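# Bridge three sticks over the blue disc using posts

## Task

Arm feet sit on the tabletop in the scene frame (metres, heading in degrees counter-clockwise from +x): arm1 at x=+0.62 y=+0.00 z=+0.72 heading +180; arm2 at x=-0.31 y=+0.54 z=+0.72 heading -60; arm3 at x=-0.31 y=-0.54 z=+0.72 heading +60. Place all three sticks so that each stick's axis, between its two ends, runs above the blue disc painted on the table. When finished, no stick may be in contact with the table, and every post must still be standing close to its original spot. Any number of arms may be used. The arrangement must stay in place without a robot holding it. Finally open the grippers and withdraw the arms.

## Robot and tools

Robots: three identical Kinova Gen3 arms named arm1, arm2 and arm3. Each has seven revolute joints, a Robotiq 2F-85 parallel gripper and a wrist camera. The hand can reach roughly 1.0 m from the joint 1 axis. The arms share one table, and a built-in check does not stop them from running into each other.

Frame: everything is expressed in a single scene frame. Its origin is on the floor and +z points up; the tabletop is near z=0.72. The hand point is midway between the fingertips. The hand's z axis runs out along the fingers, and the fingers close along its y axis. No reported line gives the foot poses. The task statement gives approximate foot positions and headings.

execute_actions: the argument "actions" is a list that holds either no action or exactly one. An action is an object keyed by "arm1", "arm2" and/or "arm3". Each arm key holds a "joints" object, and its keys are absolute joint targets, not offsets:
- joint1_rad, -69.115 to 69.115 rad. This is the base yaw; positive turns clockwise seen from above, and 0 points the arm along its foot's heading.
- joint2_rad, -2.249 to 2.249 rad. This is the shoulder; 0 is upright and positive leans forward.
- joint3_rad, -69.115 to 69.115 rad. This twists the upper arm.
- joint4_rad, -2.579 to 2.579 rad. This is the elbow; 0 is straight, and positive bends the same way as positive joint2 when joint3 is 0.
- joint5_rad, -69.115 to 69.115 rad. This twists the forearm.
- joint6_rad, -2.099 to 2.099 rad. This is the wrist bend; positive bends like positive joint4 when joint5 is 0.
- joint7_rad, -69.115 to 69.115 rad. This rolls the hand; positive is counter-clockwise viewed from behind the hand.
- gripper_m, 0 to 0.085 m. This is the fingertip gap, where 0 is closed.
You may send any subset of these keys. Keys you omit keep their previous target, so an omitted joint may still be pushing. A value out of range or an unknown key rejects the whole call, and nothing moves. All motions in one action begin together, but they may finish at different times. A single action is capped at 15 s. "cameras" is an optional list chosen from arm1_cam_wrist, arm2_cam_wrist, arm3_cam_wrist, cam_high, cam_low or "all". If you leave it out or pass null, you get every camera; [] returns no images. The "pictures" line gives the order of the returned images. An empty actions list returns only the state and images.

wait: seconds from 0 to 10. It sends no new command and reports the same data as an empty action. zoom_image: camera name plus region [x0, y0, x1, y1] in image pixels, with the origin at the top-left and at most 504x504. It only works on a camera in the latest result that had a full image. read_manual returns only licence texts. finished_scene: pass the current scene number. It is final, and the result tells whether the task succeeded.

Motion behaviour: the joints are limited in speed and acceleration, and they are timed so that moves from rest finish together. A reversing command brings them all to a halt together. After a long move the arm may still be travelling when the result returns. The path between two postures can sweep widely, so plan around the posts, the sticks and the other arms. The simulation continues while you compose a reply, and the robots keep their last command during that time.

Result lines: joint_positions reports the current joint values. joint_status says how each commanded joint finished. "done" is within tolerance: ±0.01 rad for joints and ±0.003 m for the gripper. Resending the same target will not nudge it. "off_target" means the joint stopped short and may still be pushing. After "contact_stop" or "time_out", the joint drops its target and holds where it stopped. "joint command not followed" (often with a "cause:" line) and "not_followed" mean the collision check blocked that arm's joint targets; the gripper part still runs. Those targets may be retried on later actions until they pass. on_its_own lists motion you did not command. When a stop is reported, the remaining motion calls in that same reply are skipped.

Hazards: the Gen3 does not stop on contact and can press very hard. If contact torque reaches a joint's load limit, a torque fault freezes that arm for 10 s; the limits are 48.6 N m for joints 1-4 and 30.6 N m for joints 5-7, and a carried object's weight counts. Holding loads warms the motors. From 60 °C a MOTOR HOT warning appears. At 75 °C an OVER-TEMPERATURE FAULT makes the arm sag, and joints not at target show "limit_stop_at_motor_heat"; resend the target. Hard pushes between two robots abort the run. Gripper housings are never checked against other arms. Avoid dropping things, slamming them, letting sticks slide off, toppling posts, or pushing anything out of the work area, which ends the scene. Loose objects may sometimes be nudged by outside disturbances.

Cameras: cam_high and cam_low are fixed in the room, and the wrist cameras move with their arms. The calibration data give K, distortion and T_world_to_cam in OpenCV form. Fixed cameras may be off by a few degrees and millimetres. Wrist camera poses also carry errors from the joint readings.

Each tool is called after ">>>" as name(argument=value, ...), one argument or row to a line, values as JSON.

## Session

>>> execute_actions(
  actions=[],
)

Scene clock: 0.00 s.
Motor temperatures (°C, as the motors report them): arm1=[35 32 30 31 42 37 41] | arm2=[35 32 33 36 42 43 34] | arm3=[34 36 29 34 38 45 45]
arm1.joint_positions: joint1_rad=-0.007 joint2_rad=-0.394 joint3_rad=-0.074 joint4_rad=+1.509 joint5_rad=-0.035 joint6_rad=+2.025 joint7_rad=+1.476 gripper_m=+0.085
arm1.joint_status: not commanded
arm1.hand: x=+0.5005 y=-0.0049 z=+1.2663 quat_wxyz=(-0.001, -1.000, -0.016, +0.001) (m; scene frame)
arm2.joint_positions: joint1_rad=-0.008 joint2_rad=-0.395 joint3_rad=-0.074 joint4_rad=+1.515 joint5_rad=-0.033 joint6_rad=+2.025 joint7_rad=+1.479 gripper_m=+0.085
arm2.joint_status: not commanded
arm2.hand: x=-0.2477 y=+0.4367 z=+1.2365 quat_wxyz=(+0.000, -0.487, -0.874, +0.000) (m; scene frame)
arm3.joint_positions: joint1_rad=-0.007 joint2_rad=-0.394 joint3_rad=-0.074 joint4_rad=+1.512 joint5_rad=-0.034 joint6_rad=+2.027 joint7_rad=+1.481 gripper_m=+0.085
arm3.joint_status: not commanded
arm3.hand: x=-0.2514 y=-0.4314 z=+1.2204 quat_wxyz=(+0.005, +0.518, -0.855, -0.001) (m; scene frame)
pictures: arm1_cam_wrist, arm2_cam_wrist, arm3_cam_wrist, cam_high, cam_low
Images, in order (width x height): arm1_cam_wrist 896x504, arm2_cam_wrist 896x504, arm3_cam_wrist 896x504, cam_high 896x504, cam_low 896x504.

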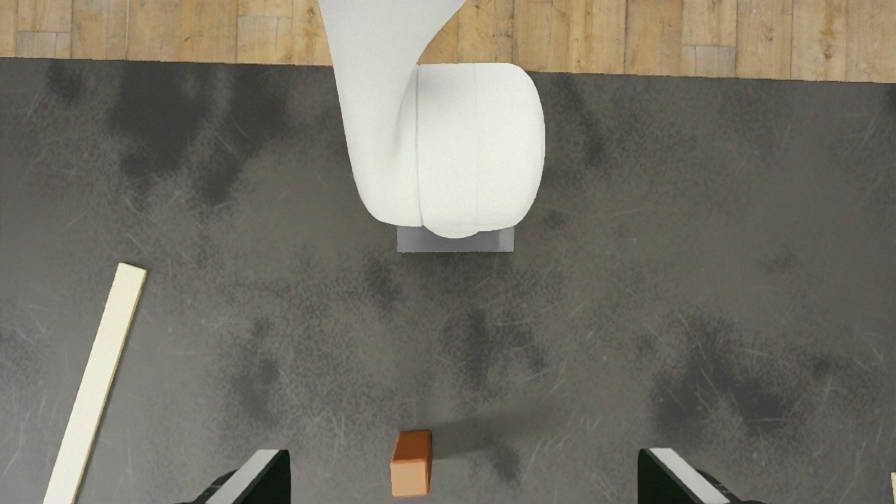

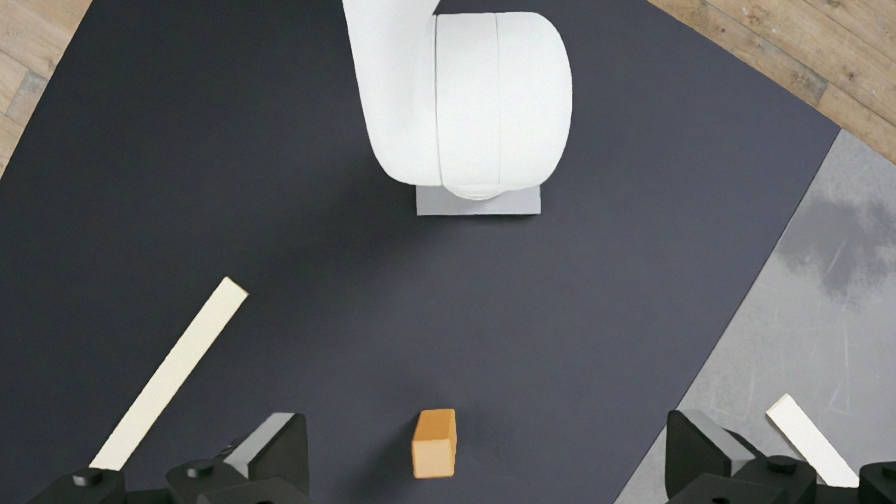

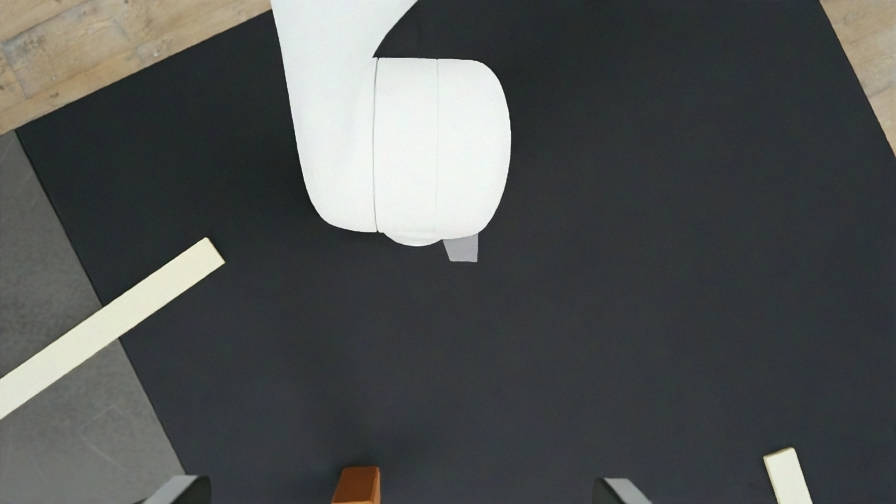

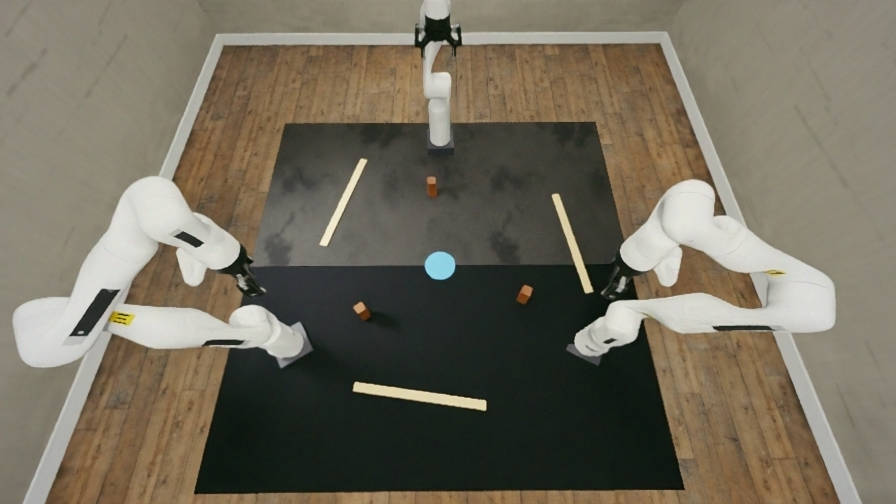

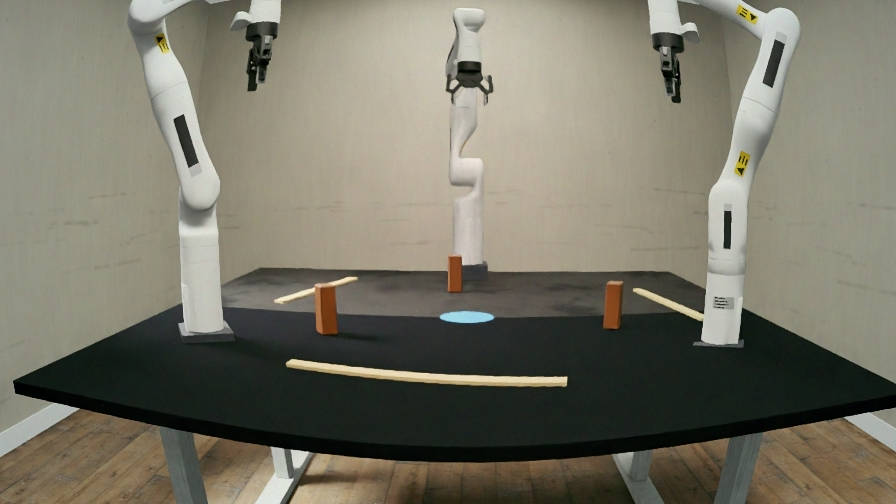

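>>> zoom_image(
  camera="cam_high",
  region=[280, 120, 480, 280],
)

>>> zoom_image(
  camera="cam_high",
  region=[420, 170, 620, 330],
)

>>> zoom_image(
  camera="cam_high",
  region=[310, 280, 510, 440],
)

>>> zoom_image(
  camera="cam_low",
  region=[170, 240, 510, 400],
)

>>> zoom_image(
  camera="cam_low",
  region=[430, 240, 770, 400],
)

Region (280, 120, 480, 280) of cam_high's 896x504 image, scaled by 2.520, with more detail than that image has; it fills the top 403 rows of this view, and the rest is white.

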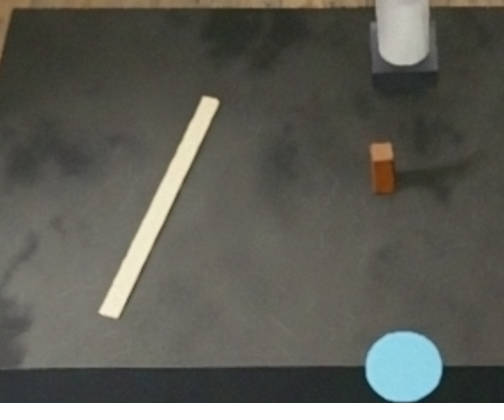

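Region (420, 170, 620, 330) of cam_high's 896x504 image, scaled by 2.520, with more detail than that image has; it fills the top 403 rows of this view, and the rest is white.

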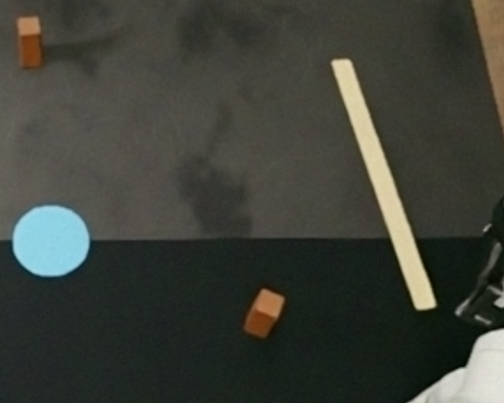

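Region (310, 280, 510, 440) of cam_high's 896x504 image, scaled by 2.520, with more detail than that image has; it fills the top 403 rows of this view, and the rest is white.

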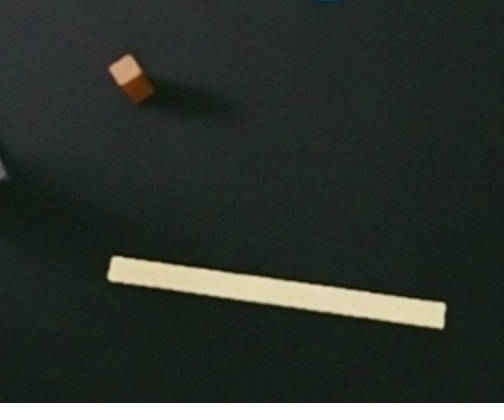

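Region (170, 240, 510, 400) of cam_low's 896x504 image, scaled by 1.482, with more detail than that image has; it fills the top 237 rows of this view, and the rest is white.

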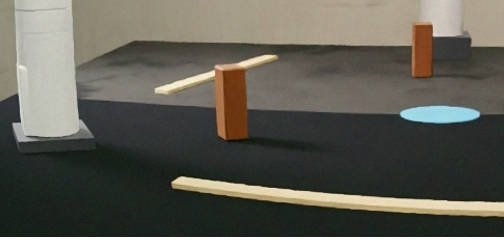

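Region (430, 240, 770, 400) of cam_low's 896x504 image, scaled by 1.482, with more detail than that image has; it fills the top 237 rows of this view, and the rest is white.

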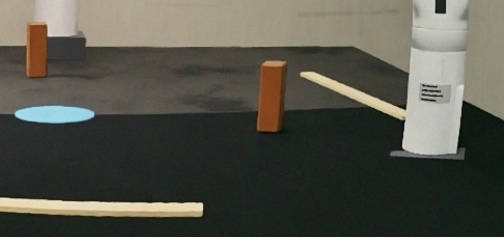

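>>> execute_actions(
  actions=[
    {"arm1":{"joints":{"joint1_rad":0.967,"joint2_rad":0.760,"joint3_rad":0,"joint4_rad":1.701,"joint5_rad":0,"joint6_rad":0.680,"joint7_rad":2.227}},"arm2":{"joints":{"joint1_rad":0.873,"joint2_rad":0.667,"joint3_rad":0,"joint4_rad":1.782,"joint5_rad":0,"joint6_rad":0.692,"joint7_rad":1.748}},"arm3":{"joints":{"joint1_rad":1.042,"joint2_rad":0.500,"joint3_rad":0,"joint4_rad":2.063,"joint5_rad":0,"joint6_rad":0.578,"joint7_rad":1.673}}},
  ],
)

Scene clock: 9.10 s.
Motor temperatures (°C, as the motors report them): arm1=[35 32 30 31 42 37 41] | arm2=[35 32 33 36 42 43 34] | arm3=[34 36 29 34 38 45 45]
arm1.joint_positions: joint1_rad=+0.967 joint2_rad=+0.760 joint3_rad=+0.000 joint4_rad=+1.701 joint5_rad=+0.000 joint6_rad=+0.680 joint7_rad=+2.227 gripper_m=+0.085
arm1.joint_status: all done
arm1.hand: x=+0.3481 y=+0.4058 z=+0.8008 quat_wxyz=(+0.000, -0.991, +0.136, +0.002) (m; scene frame)
arm2.joint_positions: joint1_rad=+0.873 joint2_rad=+0.667 joint3_rad=+0.000 joint4_rad=+1.782 joint5_rad=+0.000 joint6_rad=+0.692 joint7_rad=+1.748 gripper_m=+0.085
arm2.joint_status: all done
arm2.hand: x=-0.4779 y=+0.1068 z=+0.8005 quat_wxyz=(-0.002, -0.755, -0.656, +0.001) (m; scene frame)
arm3.joint_positions: joint1_rad=+1.042 joint2_rad=+0.500 joint3_rad=+0.000 joint4_rad=+2.063 joint5_rad=+0.000 joint6_rad=+0.578 joint7_rad=+1.673 gripper_m=+0.085
arm3.joint_status: all done
arm3.hand: x=+0.0650 y=-0.5442 z=+0.7983 quat_wxyz=(+0.003, +0.075, -0.997, -0.001) (m; scene frame)
pictures: arm1_cam_wrist, arm2_cam_wrist, arm3_cam_wrist, cam_high, cam_low
camera_calibration (this result's frames):
arm1_cam_wrist: T_world_to_cam=[[-0.270894, -0.962517, -0.0133034, 0.498597], [-0.962537, 0.270678, 0.0159793, 0.26848], [-0.0117794, 0.0171337, -0.999784, 0.949631], [0, 0, 0, 1]] pos_world=[0.404675, 0.390966, 0.951768]
arm2_cam_wrist: T_world_to_cam=[[0.988286, -0.144822, -0.0481409, 0.531672], [-0.143086, -0.98899, 0.0377618, 0.0552079], [-0.0530796, -0.0304312, -0.998126, 0.919742], [0, 0, 0, 1]] pos_world=[-0.468725, 0.159587, 0.94153]
arm3_cam_wrist: T_world_to_cam=[[-0.149336, 0.987357, 0.0531584, 0.493754], [0.98817, 0.150925, -0.0272262, 0.102803], [-0.0349049, 0.0484637, -0.998215, 0.973157], [0, 0, 0, 1]] pos_world=[0.00611675, -0.550189, 0.947971]
Images, in order (width x height): arm1_cam_wrist 896x504, arm2_cam_wrist 896x504, arm3_cam_wrist 896x504, cam_high 896x504, cam_low 896x504.

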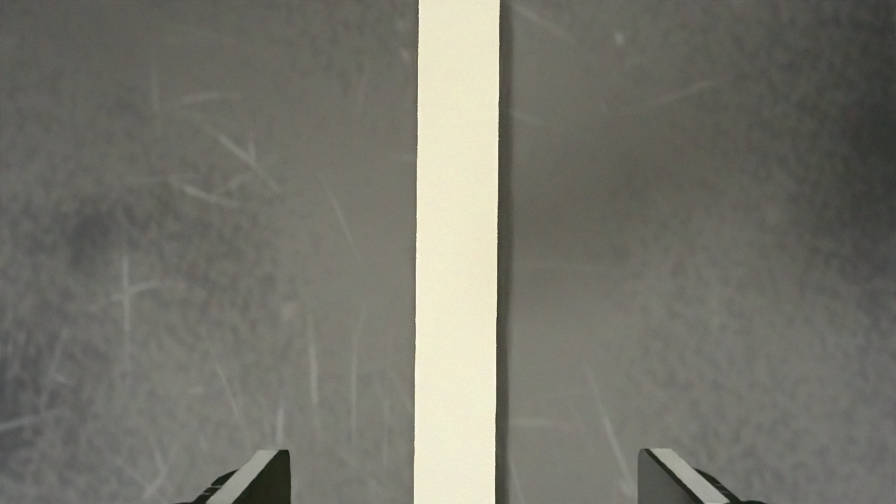

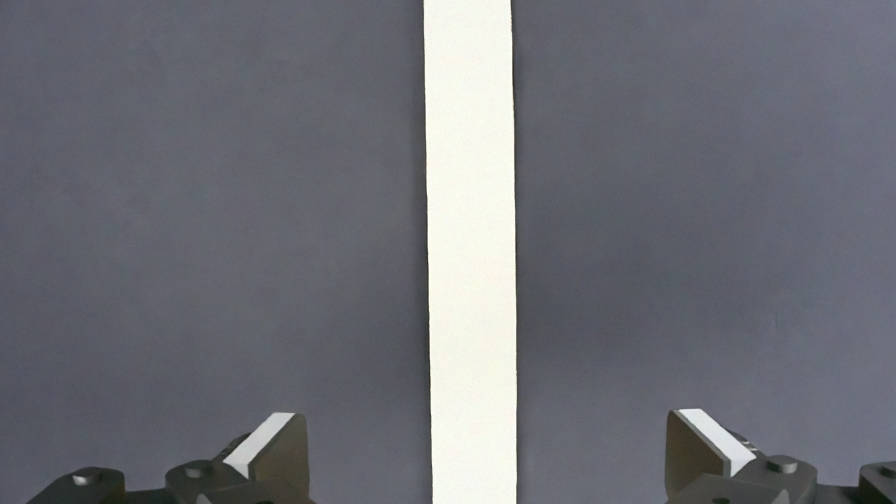

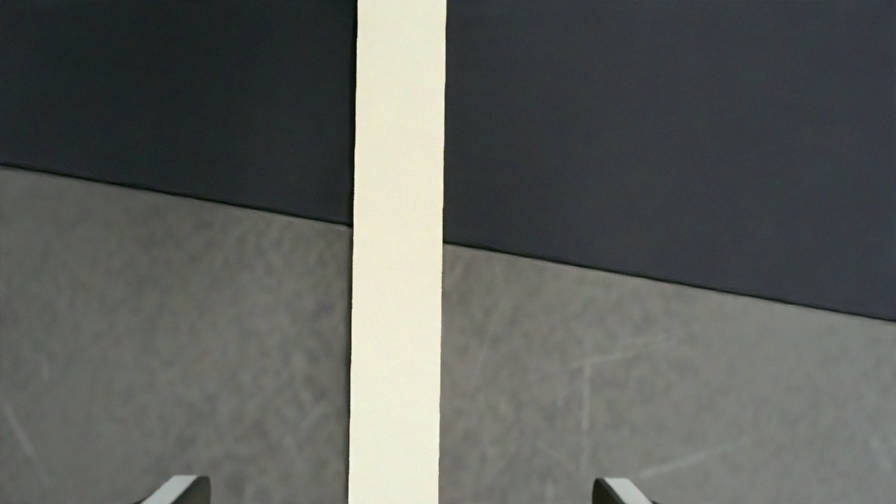

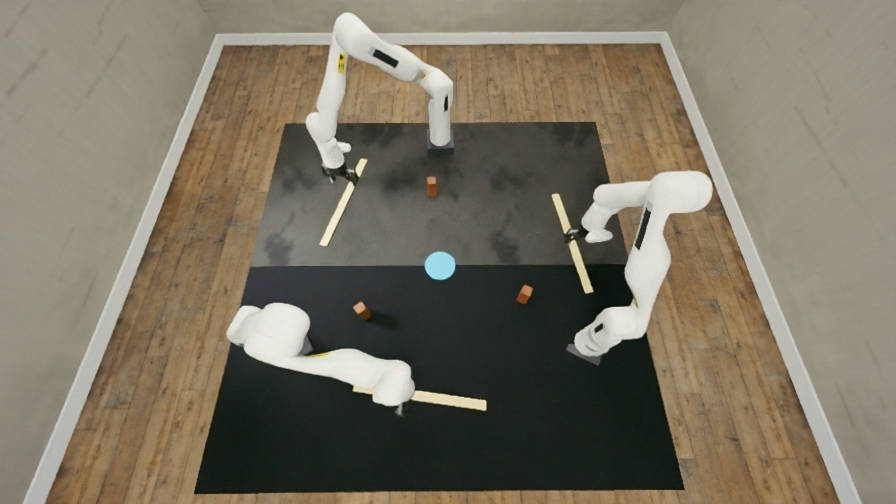

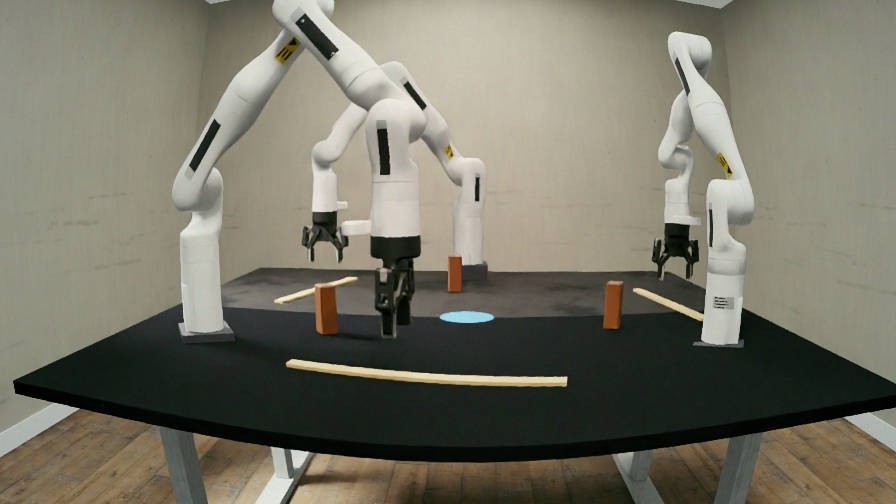

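>>> execute_actions(
  actions=[
    {"arm1":{"joints":{"joint1_rad":0.972,"joint2_rad":0.8755,"joint4_rad":1.715,"joint6_rad":0.551,"gripper_m":0.048}},"arm2":{"joints":{"joint1_rad":0.879,"joint2_rad":0.7834,"joint4_rad":1.809,"joint6_rad":0.549,"joint7_rad":1.765,"gripper_m":0.048}},"arm3":{"joints":{"joint1_rad":1.047,"joint2_rad":0.6355,"joint4_rad":2.1015,"joint6_rad":0.4046,"joint7_rad":1.665,"gripper_m":0.048}}},
  ],
)

>>> zoom_image(
  camera="cam_low",
  region=[270, 250, 450, 400],
)

>>> zoom_image(
  camera="cam_low",
  region=[620, 250, 720, 330],
)

Scene clock: 10.97 s.
Motor temperatures (°C, as the motors report them): arm1=[35 32 30 31 42 37 41] | arm2=[35 32 33 36 42 43 34] | arm3=[34 36 29 34 38 45 45]
arm1.joint_positions: joint1_rad=+0.972 joint2_rad=+0.875 joint3_rad=+0.000 joint4_rad=+1.715 joint5_rad=+0.000 joint6_rad=+0.551 joint7_rad=+2.227 gripper_m=+0.048
arm1.joint_status: all done
arm1.hand: x=+0.3501 y=+0.4071 z=+0.7418 quat_wxyz=(+0.000, -0.990, +0.139, +0.002) (m; scene frame)
arm2.joint_positions: joint1_rad=+0.879 joint2_rad=+0.783 joint3_rad=+0.000 joint4_rad=+1.809 joint5_rad=+0.000 joint6_rad=+0.549 joint7_rad=+1.765 gripper_m=+0.048
arm2.joint_status: all done
arm2.hand: x=-0.4804 y=+0.1078 z=+0.7419 quat_wxyz=(-0.002, -0.752, -0.660, +0.001) (m; scene frame)
arm3.joint_positions: joint1_rad=+1.047 joint2_rad=+0.635 joint3_rad=+0.000 joint4_rad=+2.102 joint5_rad=+0.000 joint6_rad=+0.405 joint7_rad=+1.665 gripper_m=+0.048
arm3.joint_status: all done
arm3.hand: x=+0.0644 y=-0.5461 z=+0.7419 quat_wxyz=(+0.003, +0.068, -0.998, -0.001) (m; scene frame)
pictures: arm1_cam_wrist, arm2_cam_wrist, arm3_cam_wrist, cam_high, cam_low
camera_calibration (this result's frames):
arm1_cam_wrist: T_world_to_cam=[[-0.275811, -0.961125, -0.0129491, 0.500476], [-0.961144, 0.275607, 0.0155512, 0.268822], [-0.0113777, 0.0167352, -0.999795, 0.890709], [0, 0, 0, 1]] pos_world=[0.406548, 0.392024, 0.892826]
arm2_cam_wrist: T_world_to_cam=[[0.989815, -0.13398, -0.0481126, 0.530995], [-0.132256, -0.990509, 0.0374085, 0.0636182], [-0.052668, -0.0306644, -0.998141, 0.861317], [0, 0, 0, 1]] pos_world=[-0.471809, 0.160569, 0.882884]
arm3_cam_wrist: T_world_to_cam=[[-0.136371, 0.989232, 0.0531385, 0.498716], [0.990048, 0.137973, -0.0277328, 0.0953853], [-0.0347659, 0.0488276, -0.998202, 0.917129], [0, 0, 0, 1]] pos_world=[0.00545929, -0.551287, 0.891625]
Images, in order (width x height): arm1_cam_wrist 896x504, arm2_cam_wrist 896x504, arm3_cam_wrist 896x504, cam_high 896x504, cam_low 896x504.

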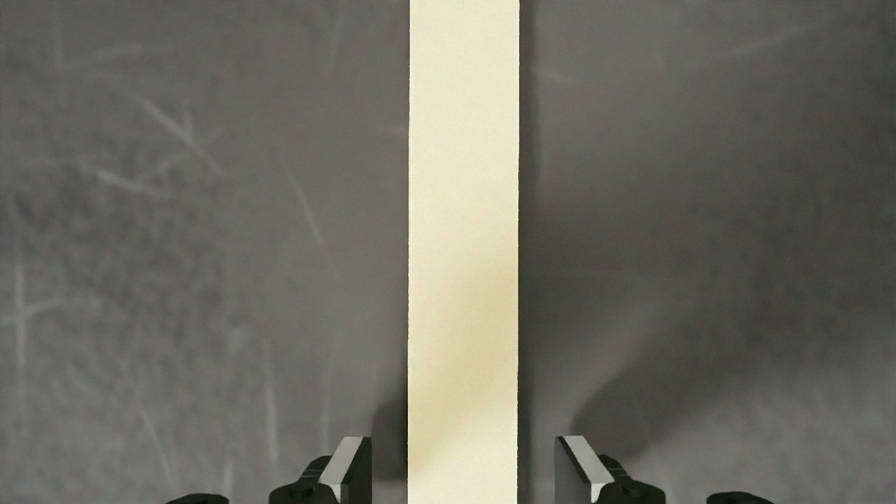

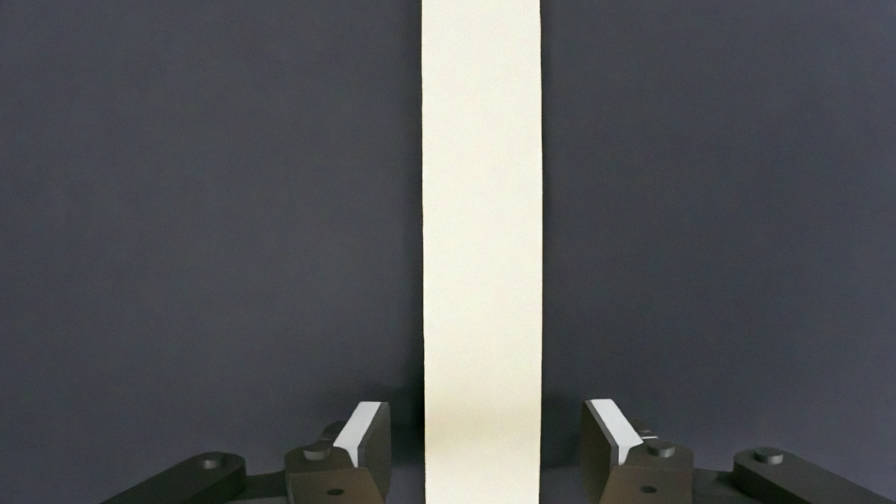

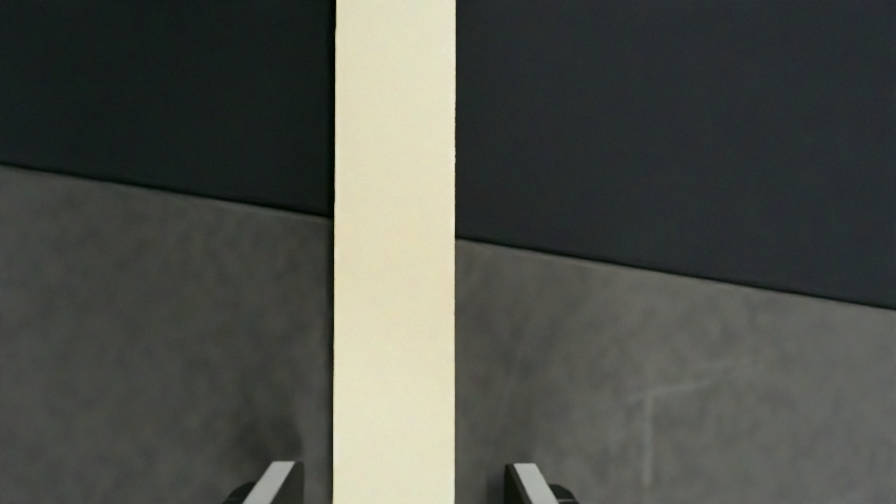

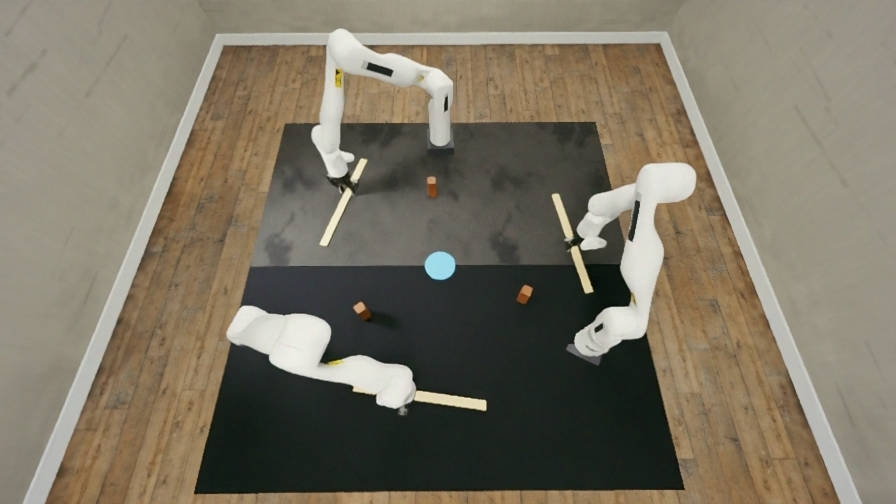

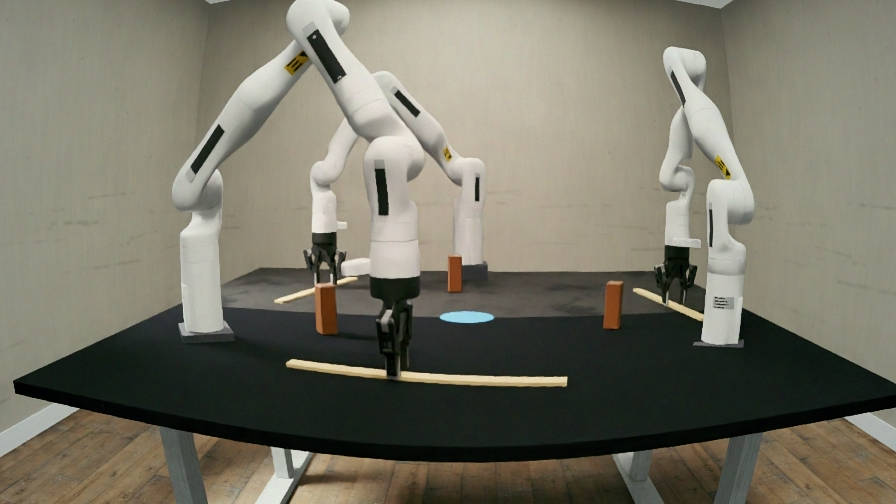

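Region (270, 250, 450, 400) of cam_low's 896x504 image, scaled by 2.800, with more detail than that image has.

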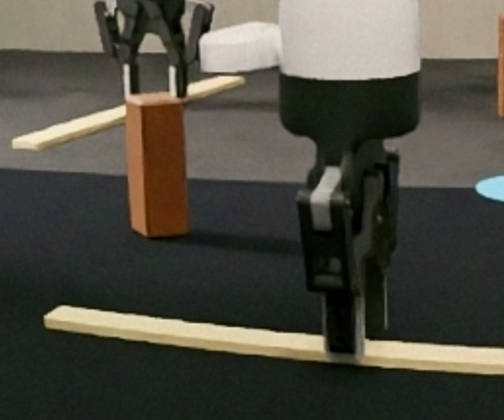

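Region (620, 250, 720, 330) of cam_low's 896x504 image, scaled by 5.040, with more detail than that image has; it fills the top 403 rows of this view, and the rest is white.

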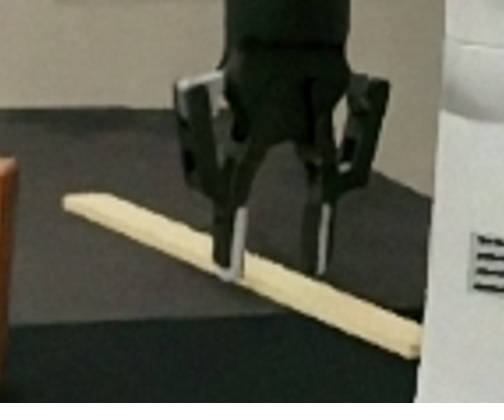

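>>> execute_actions(
  actions=[
    {"arm1":{"joints":{"joint2_rad":0.8817,"joint6_rad":0.545,"gripper_m":0.037}},"arm2":{"joints":{"joint1_rad":0.881,"joint2_rad":0.7895,"joint4_rad":1.810,"joint6_rad":0.542,"gripper_m":0.037}},"arm3":{"joints":{"joint1_rad":1.053,"joint2_rad":0.643,"joint4_rad":2.103,"joint6_rad":0.3955,"gripper_m":0.037}}},
  ],
  cameras=["cam_low"],
)

>>> zoom_image(
  camera="cam_low",
  region=[350, 330, 440, 400],
)

>>> zoom_image(
  camera="cam_low",
  region=[640, 270, 710, 330],
)

Scene clock: 12.33 s.
Motor temperatures (°C, as the motors report them): arm1=[35 32 30 31 42 37 41] | arm2=[35 32 33 36 42 43 34] | arm3=[34 36 29 34 38 45 45]
arm1.joint_positions: joint1_rad=+0.972 joint2_rad=+0.882 joint3_rad=+0.000 joint4_rad=+1.715 joint5_rad=+0.000 joint6_rad=+0.545 joint7_rad=+2.227 gripper_m=+0.037
arm1.joint_status: all done
arm1.hand: x=+0.3502 y=+0.4070 z=+0.7388 quat_wxyz=(+0.000, -0.990, +0.139, +0.001) (m; scene frame)
arm2.joint_positions: joint1_rad=+0.881 joint2_rad=+0.789 joint3_rad=+0.000 joint4_rad=+1.810 joint5_rad=+0.000 joint6_rad=+0.542 joint7_rad=+1.765 gripper_m=+0.037
arm2.joint_status: all done
arm2.hand: x=-0.4812 y=+0.1082 z=+0.7389 quat_wxyz=(-0.002, -0.752, -0.659, +0.001) (m; scene frame)
arm3.joint_positions: joint1_rad=+1.053 joint2_rad=+0.643 joint3_rad=+0.000 joint4_rad=+2.103 joint5_rad=+0.000 joint6_rad=+0.395 joint7_rad=+1.665 gripper_m=+0.037
arm3.joint_status: all done
arm3.hand: x=+0.0642 y=-0.5484 z=+0.7389 quat_wxyz=(+0.003, +0.065, -0.998, +0.000) (m; scene frame)
pictures: cam_low
Images, in order (width x height): cam_low 896x504.

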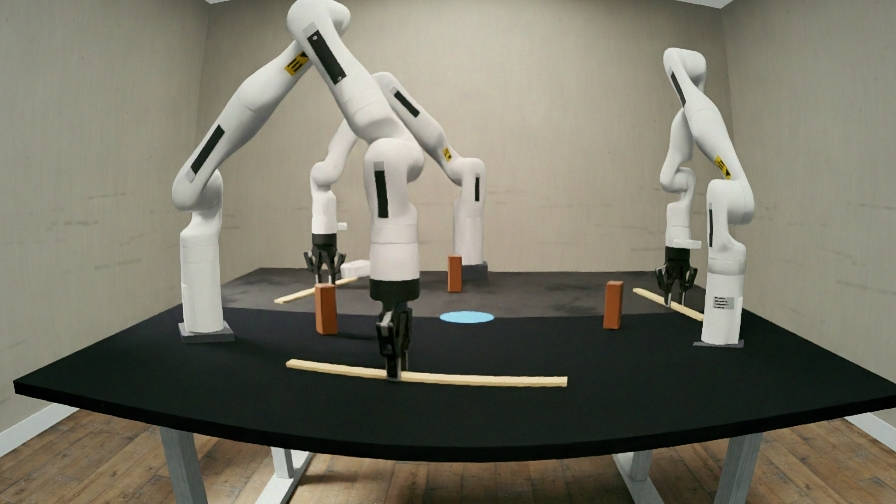

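Region (350, 330, 440, 400) of cam_low's 896x504 image, scaled by 5.600, with more detail than that image has.

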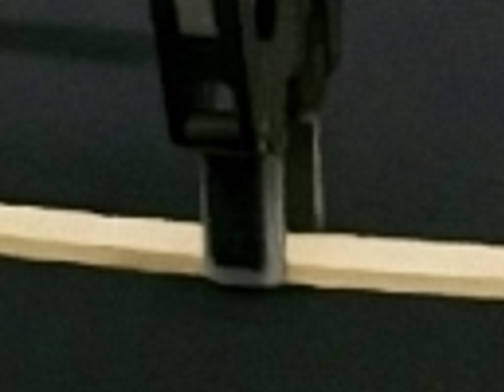

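Region (640, 270, 710, 330) of cam_low's 896x504 image, scaled by 7.200, with more detail than that image has; it fills the top 432 rows of this view, and the rest is white.

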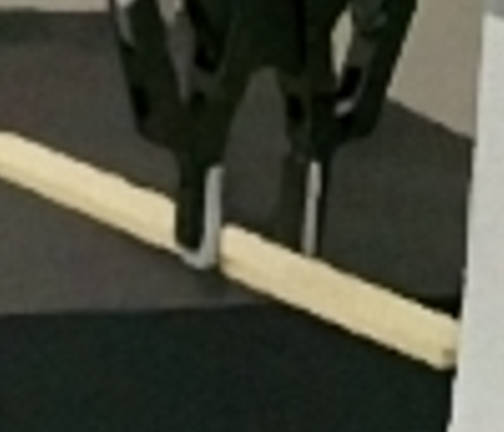

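>>> execute_actions(
  actions=[
    {"arm1":{"joints":{"joint2_rad":0.8847,"joint6_rad":0.542,"gripper_m":0.033}},"arm2":{"joints":{"joint2_rad":0.7927,"joint6_rad":0.539,"gripper_m":0.033}},"arm3":{"joints":{"joint2_rad":0.647,"joint6_rad":0.3915,"gripper_m":0.033}}},
  ],
  cameras=[],
)

>>> execute_actions(
  actions=[
    {"arm1":{"joints":{"gripper_m":0.015}},"arm2":{"joints":{"gripper_m":0.015}},"arm3":{"joints":{"gripper_m":0.015}}},
  ],
  cameras=["arm1_cam_wrist","cam_low"],
)

Scene clock: 13.33 s.
Motor temperatures (°C, as the motors report them): arm1=[35 32 30 31 42 37 41] | arm2=[35 32 33 36 42 43 34] | arm3=[34 36 29 34 38 45 45]
arm1.joint_positions: joint1_rad=+0.972 joint2_rad=+0.884 joint3_rad=+0.000 joint4_rad=+1.715 joint5_rad=+0.000 joint6_rad=+0.542 joint7_rad=+2.227 gripper_m=+0.033
arm1.joint_status: all done
arm1.hand: x=+0.3501 y=+0.4075 z=+0.7377 quat_wxyz=(+0.000, -0.990, +0.139, +0.002) (m; scene frame)
arm2.joint_positions: joint1_rad=+0.881 joint2_rad=+0.792 joint3_rad=+0.000 joint4_rad=+1.810 joint5_rad=+0.000 joint6_rad=+0.539 joint7_rad=+1.765 gripper_m=+0.033
arm2.joint_status: all done
arm2.hand: x=-0.4815 y=+0.1081 z=+0.7377 quat_wxyz=(-0.002, -0.752, -0.659, +0.001) (m; scene frame)
arm3.joint_positions: joint1_rad=+1.053 joint2_rad=+0.646 joint3_rad=+0.000 joint4_rad=+2.103 joint5_rad=+0.000 joint6_rad=+0.392 joint7_rad=+1.665 gripper_m=+0.033
arm3.joint_status: all done
arm3.hand: x=+0.0645 y=-0.5485 z=+0.7376 quat_wxyz=(+0.003, +0.065, -0.998, +0.000) (m; scene frame)
pictures: none
No camera images: the call's "cameras" was empty. Leave "cameras" out to get every camera's image.

Scene clock: 13.97 s.
Motor temperatures (°C, as the motors report them): arm1=[35 32 30 31 42 37 41] | arm2=[35 32 33 36 42 43 34] | arm3=[34 36 29 34 38 45 45]
arm1.joint_positions: joint1_rad=+0.972 joint2_rad=+0.882 joint3_rad=+0.000 joint4_rad=+1.715 joint5_rad=+0.000 joint6_rad=+0.543 joint7_rad=+2.227 gripper_m=+0.024
arm1.joint_status: gripper_m off_target (ended at +0.024, target +0.015)
arm1.hand: x=+0.3498 y=+0.4077 z=+0.7387 quat_wxyz=(+0.001, -0.990, +0.139, +0.002) (m; scene frame)
arm2.joint_positions: joint1_rad=+0.881 joint2_rad=+0.790 joint3_rad=+0.001 joint4_rad=+1.810 joint5_rad=+0.000 joint6_rad=+0.540 joint7_rad=+1.765 gripper_m=+0.024
arm2.joint_status: gripper_m off_target (ended at +0.024, target +0.015)
arm2.hand: x=-0.4819 y=+0.1078 z=+0.7386 quat_wxyz=(-0.002, -0.752, -0.659, +0.002) (m; scene frame)
arm3.joint_positions: joint1_rad=+1.053 joint2_rad=+0.644 joint3_rad=+0.001 joint4_rad=+2.103 joint5_rad=+0.000 joint6_rad=+0.392 joint7_rad=+1.665 gripper_m=+0.024
arm3.joint_status: gripper_m off_target (ended at +0.024, target +0.015)
arm3.hand: x=+0.0651 y=-0.5489 z=+0.7386 quat_wxyz=(+0.002, +0.065, -0.998, +0.000) (m; scene frame)
pictures: arm1_cam_wrist, cam_low
camera_calibration (this result's frames):
arm1_cam_wrist: T_world_to_cam=[[-0.276024, -0.961045, -0.0142315, 0.50192], [-0.961069, 0.275777, 0.01711, 0.267133], [-0.0125188, 0.0184003, -0.999752, 0.887262], [0, 0, 0, 1]] pos_world=[0.406383, 0.392373, 0.889615]
Images, in order (width x height): arm1_cam_wrist 896x504, cam_low 896x504.

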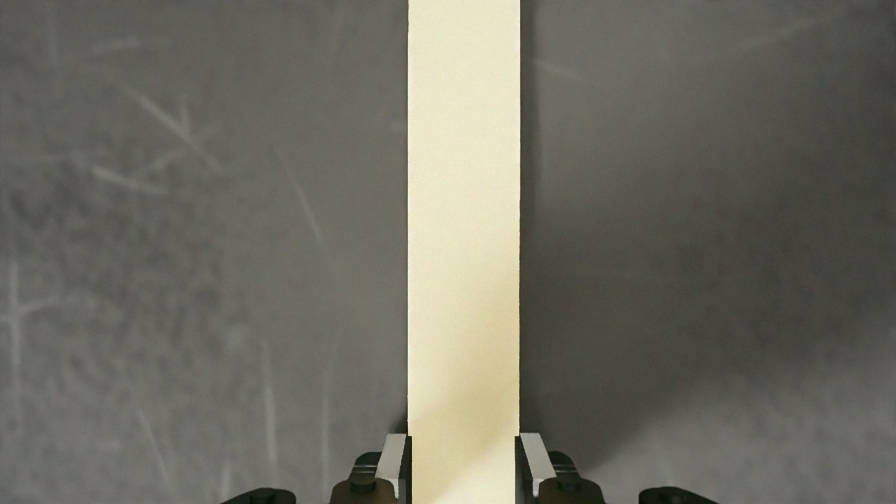

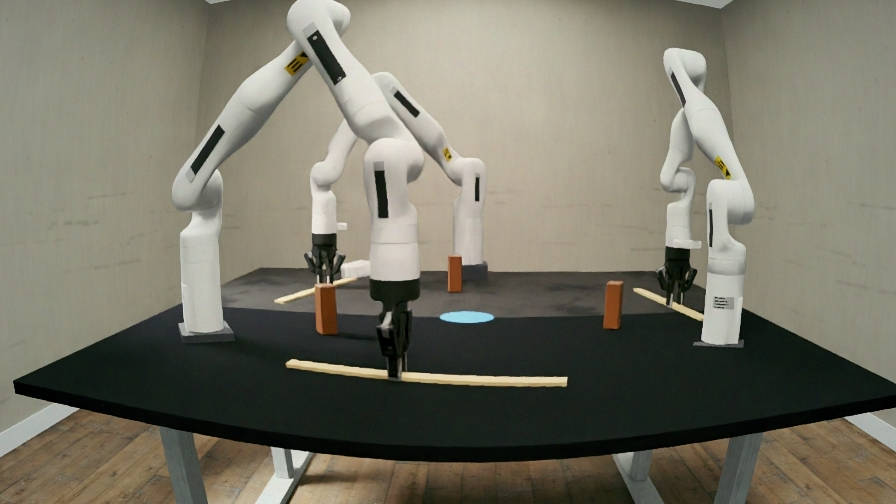

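>>> execute_actions(
  actions=[
    {"arm1":{"joints":{"joint1_rad":0.056,"joint2_rad":0.1663,"joint4_rad":2.2027,"joint6_rad":0.5226,"joint7_rad":1.571}},"arm2":{"joints":{"joint1_rad":0.051,"joint2_rad":0.1104,"joint4_rad":2.1495,"joint6_rad":0.6317,"joint7_rad":1.571}},"arm3":{"joints":{"joint1_rad":0.061,"joint2_rad":0.0773,"joint4_rad":2.1098,"joint6_rad":0.7045,"joint7_rad":1.571}}},
  ],
)

>>> zoom_image(
  camera="cam_high",
  region=[320, 130, 560, 340],
)

Scene clock: 17.97 s.
Motor temperatures (°C, as the motors report them): arm1=[35 32 30 31 42 37 41] | arm2=[35 32 33 36 42 43 34] | arm3=[34 36 29 34 38 45 45]
arm1.joint_positions: joint1_rad=+0.056 joint2_rad=+0.167 joint3_rad=+0.000 joint4_rad=+2.203 joint5_rad=+0.000 joint6_rad=+0.523 joint7_rad=+1.571 gripper_m=+0.024
arm1.joint_status: all done
arm1.hand: x=+0.2552 y=+0.0316 z=+0.9395 quat_wxyz=(+0.001, -0.992, +0.009, +0.126) (m; scene frame)
arm2.joint_positions: joint1_rad=+0.051 joint2_rad=+0.111 joint3_rad=+0.000 joint4_rad=+2.150 joint5_rad=+0.000 joint6_rad=+0.632 joint7_rad=+1.571 gripper_m=+0.023
arm2.joint_status: all done
arm2.hand: x=-0.1554 y=+0.2053 z=+0.9397 quat_wxyz=(-0.108, -0.504, -0.854, +0.064) (m; scene frame)
arm3.joint_positions: joint1_rad=+0.061 joint2_rad=+0.078 joint3_rad=+0.000 joint4_rad=+2.110 joint5_rad=+0.000 joint6_rad=+0.705 joint7_rad=+1.571 gripper_m=+0.024
arm3.joint_status: all done
arm3.hand: x=-0.0984 y=-0.2368 z=+0.9406 quat_wxyz=(-0.106, +0.488, -0.864, -0.063) (m; scene frame)
pictures: arm1_cam_wrist, arm2_cam_wrist, arm3_cam_wrist, cam_high, cam_low
camera_calibration (this result's frames):
arm1_cam_wrist: T_world_to_cam=[[-0.0228203, -0.999655, -0.0129755, 0.0526731], [-0.964987, 0.0186329, 0.261636, 0.0558475], [-0.261304, 0.0184918, -0.965079, 1.12468], [0, 0, 0, 1]] pos_world=[0.348978, 0.0308169, 1.07148]
arm2_cam_wrist: T_world_to_cam=[[0.882608, 0.467687, -0.0476739, 0.0912804], [0.460979, -0.841111, 0.282896, 0.0266012], [0.0922079, -0.271663, -0.957965, 1.11311], [0, 0, 0, 1]] pos_world=[-0.195465, 0.282074, 1.06314]
arm3_cam_wrist: T_world_to_cam=[[-0.861939, 0.503996, 0.0552162, -0.0283044], [0.502698, 0.835346, 0.222468, 0.101211], [0.0659987, 0.219511, -0.973375, 1.1216], [0, 0, 0, 1]] pos_world=[-0.1493, -0.316486, 1.07079]
Images, in order (width x height): arm1_cam_wrist 896x504, arm2_cam_wrist 896x504, arm3_cam_wrist 896x504, cam_high 896x504, cam_low 896x504.

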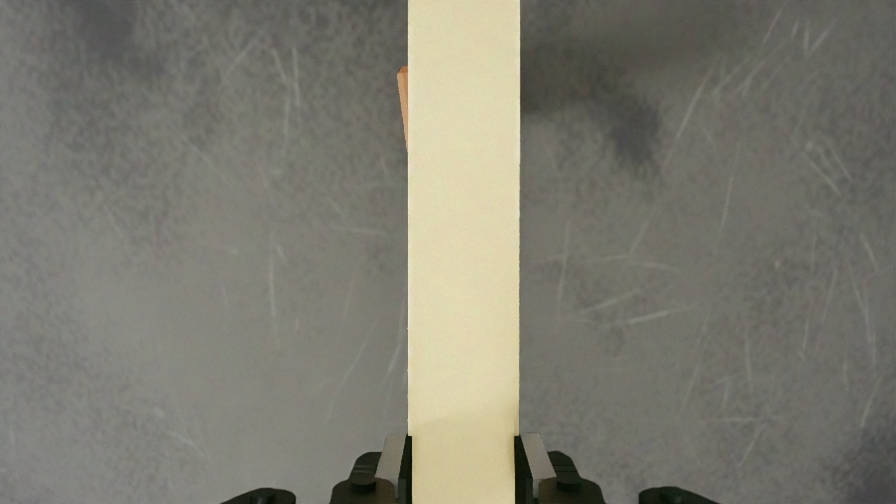

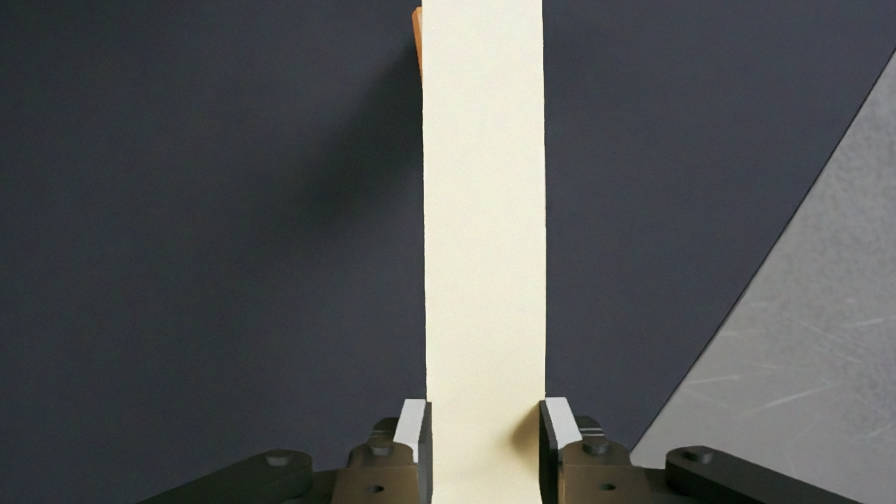

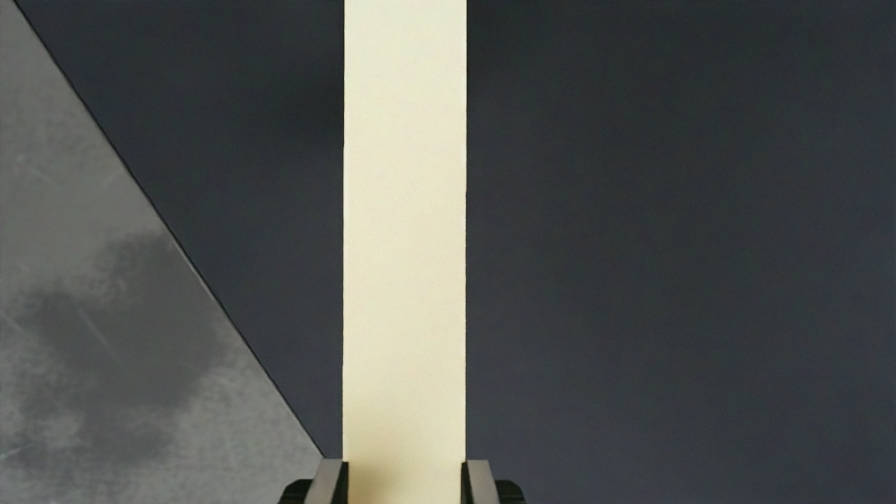

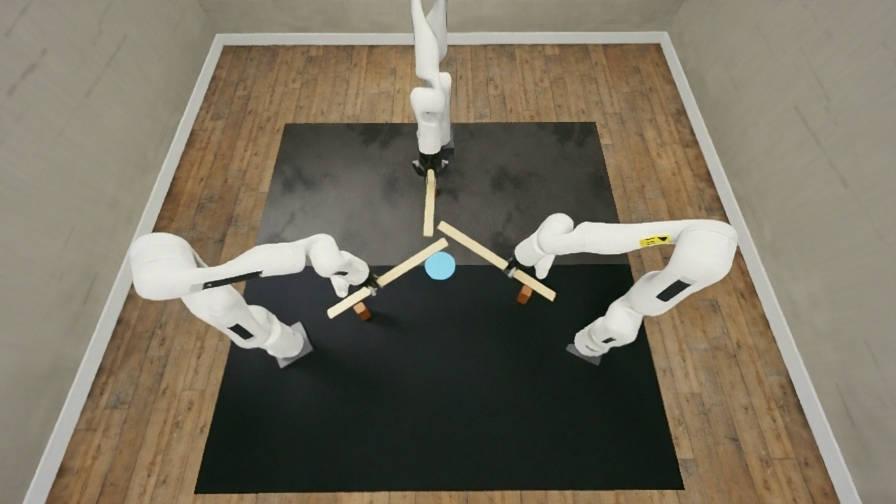

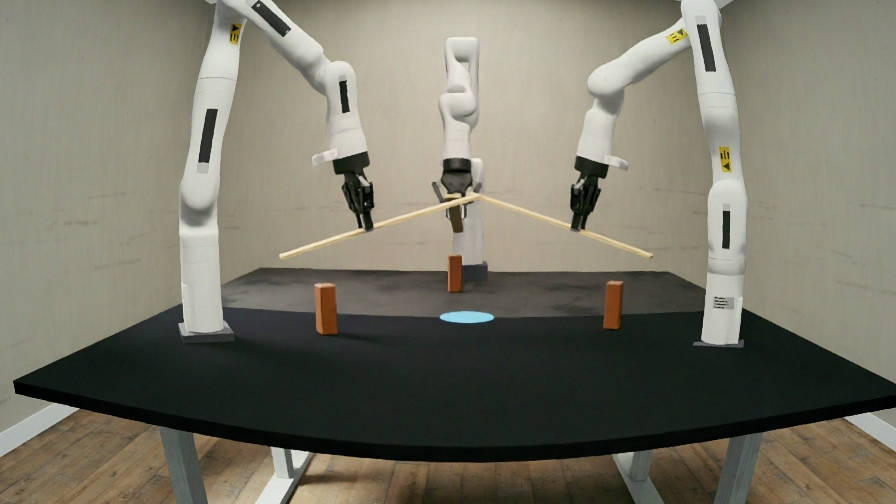

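Region (320, 130, 560, 340) of cam_high's 896x504 image, scaled by 2.100, with more detail than that image has; it fills the top 441 rows of this view, and the rest is white.

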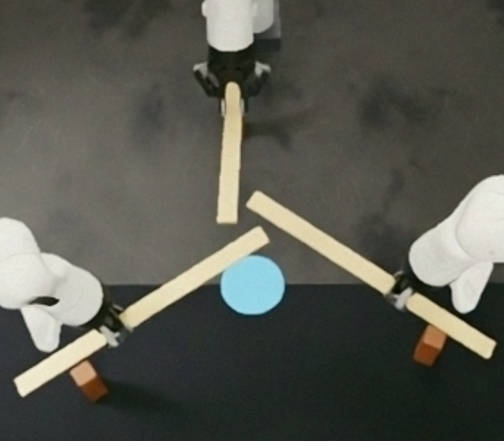

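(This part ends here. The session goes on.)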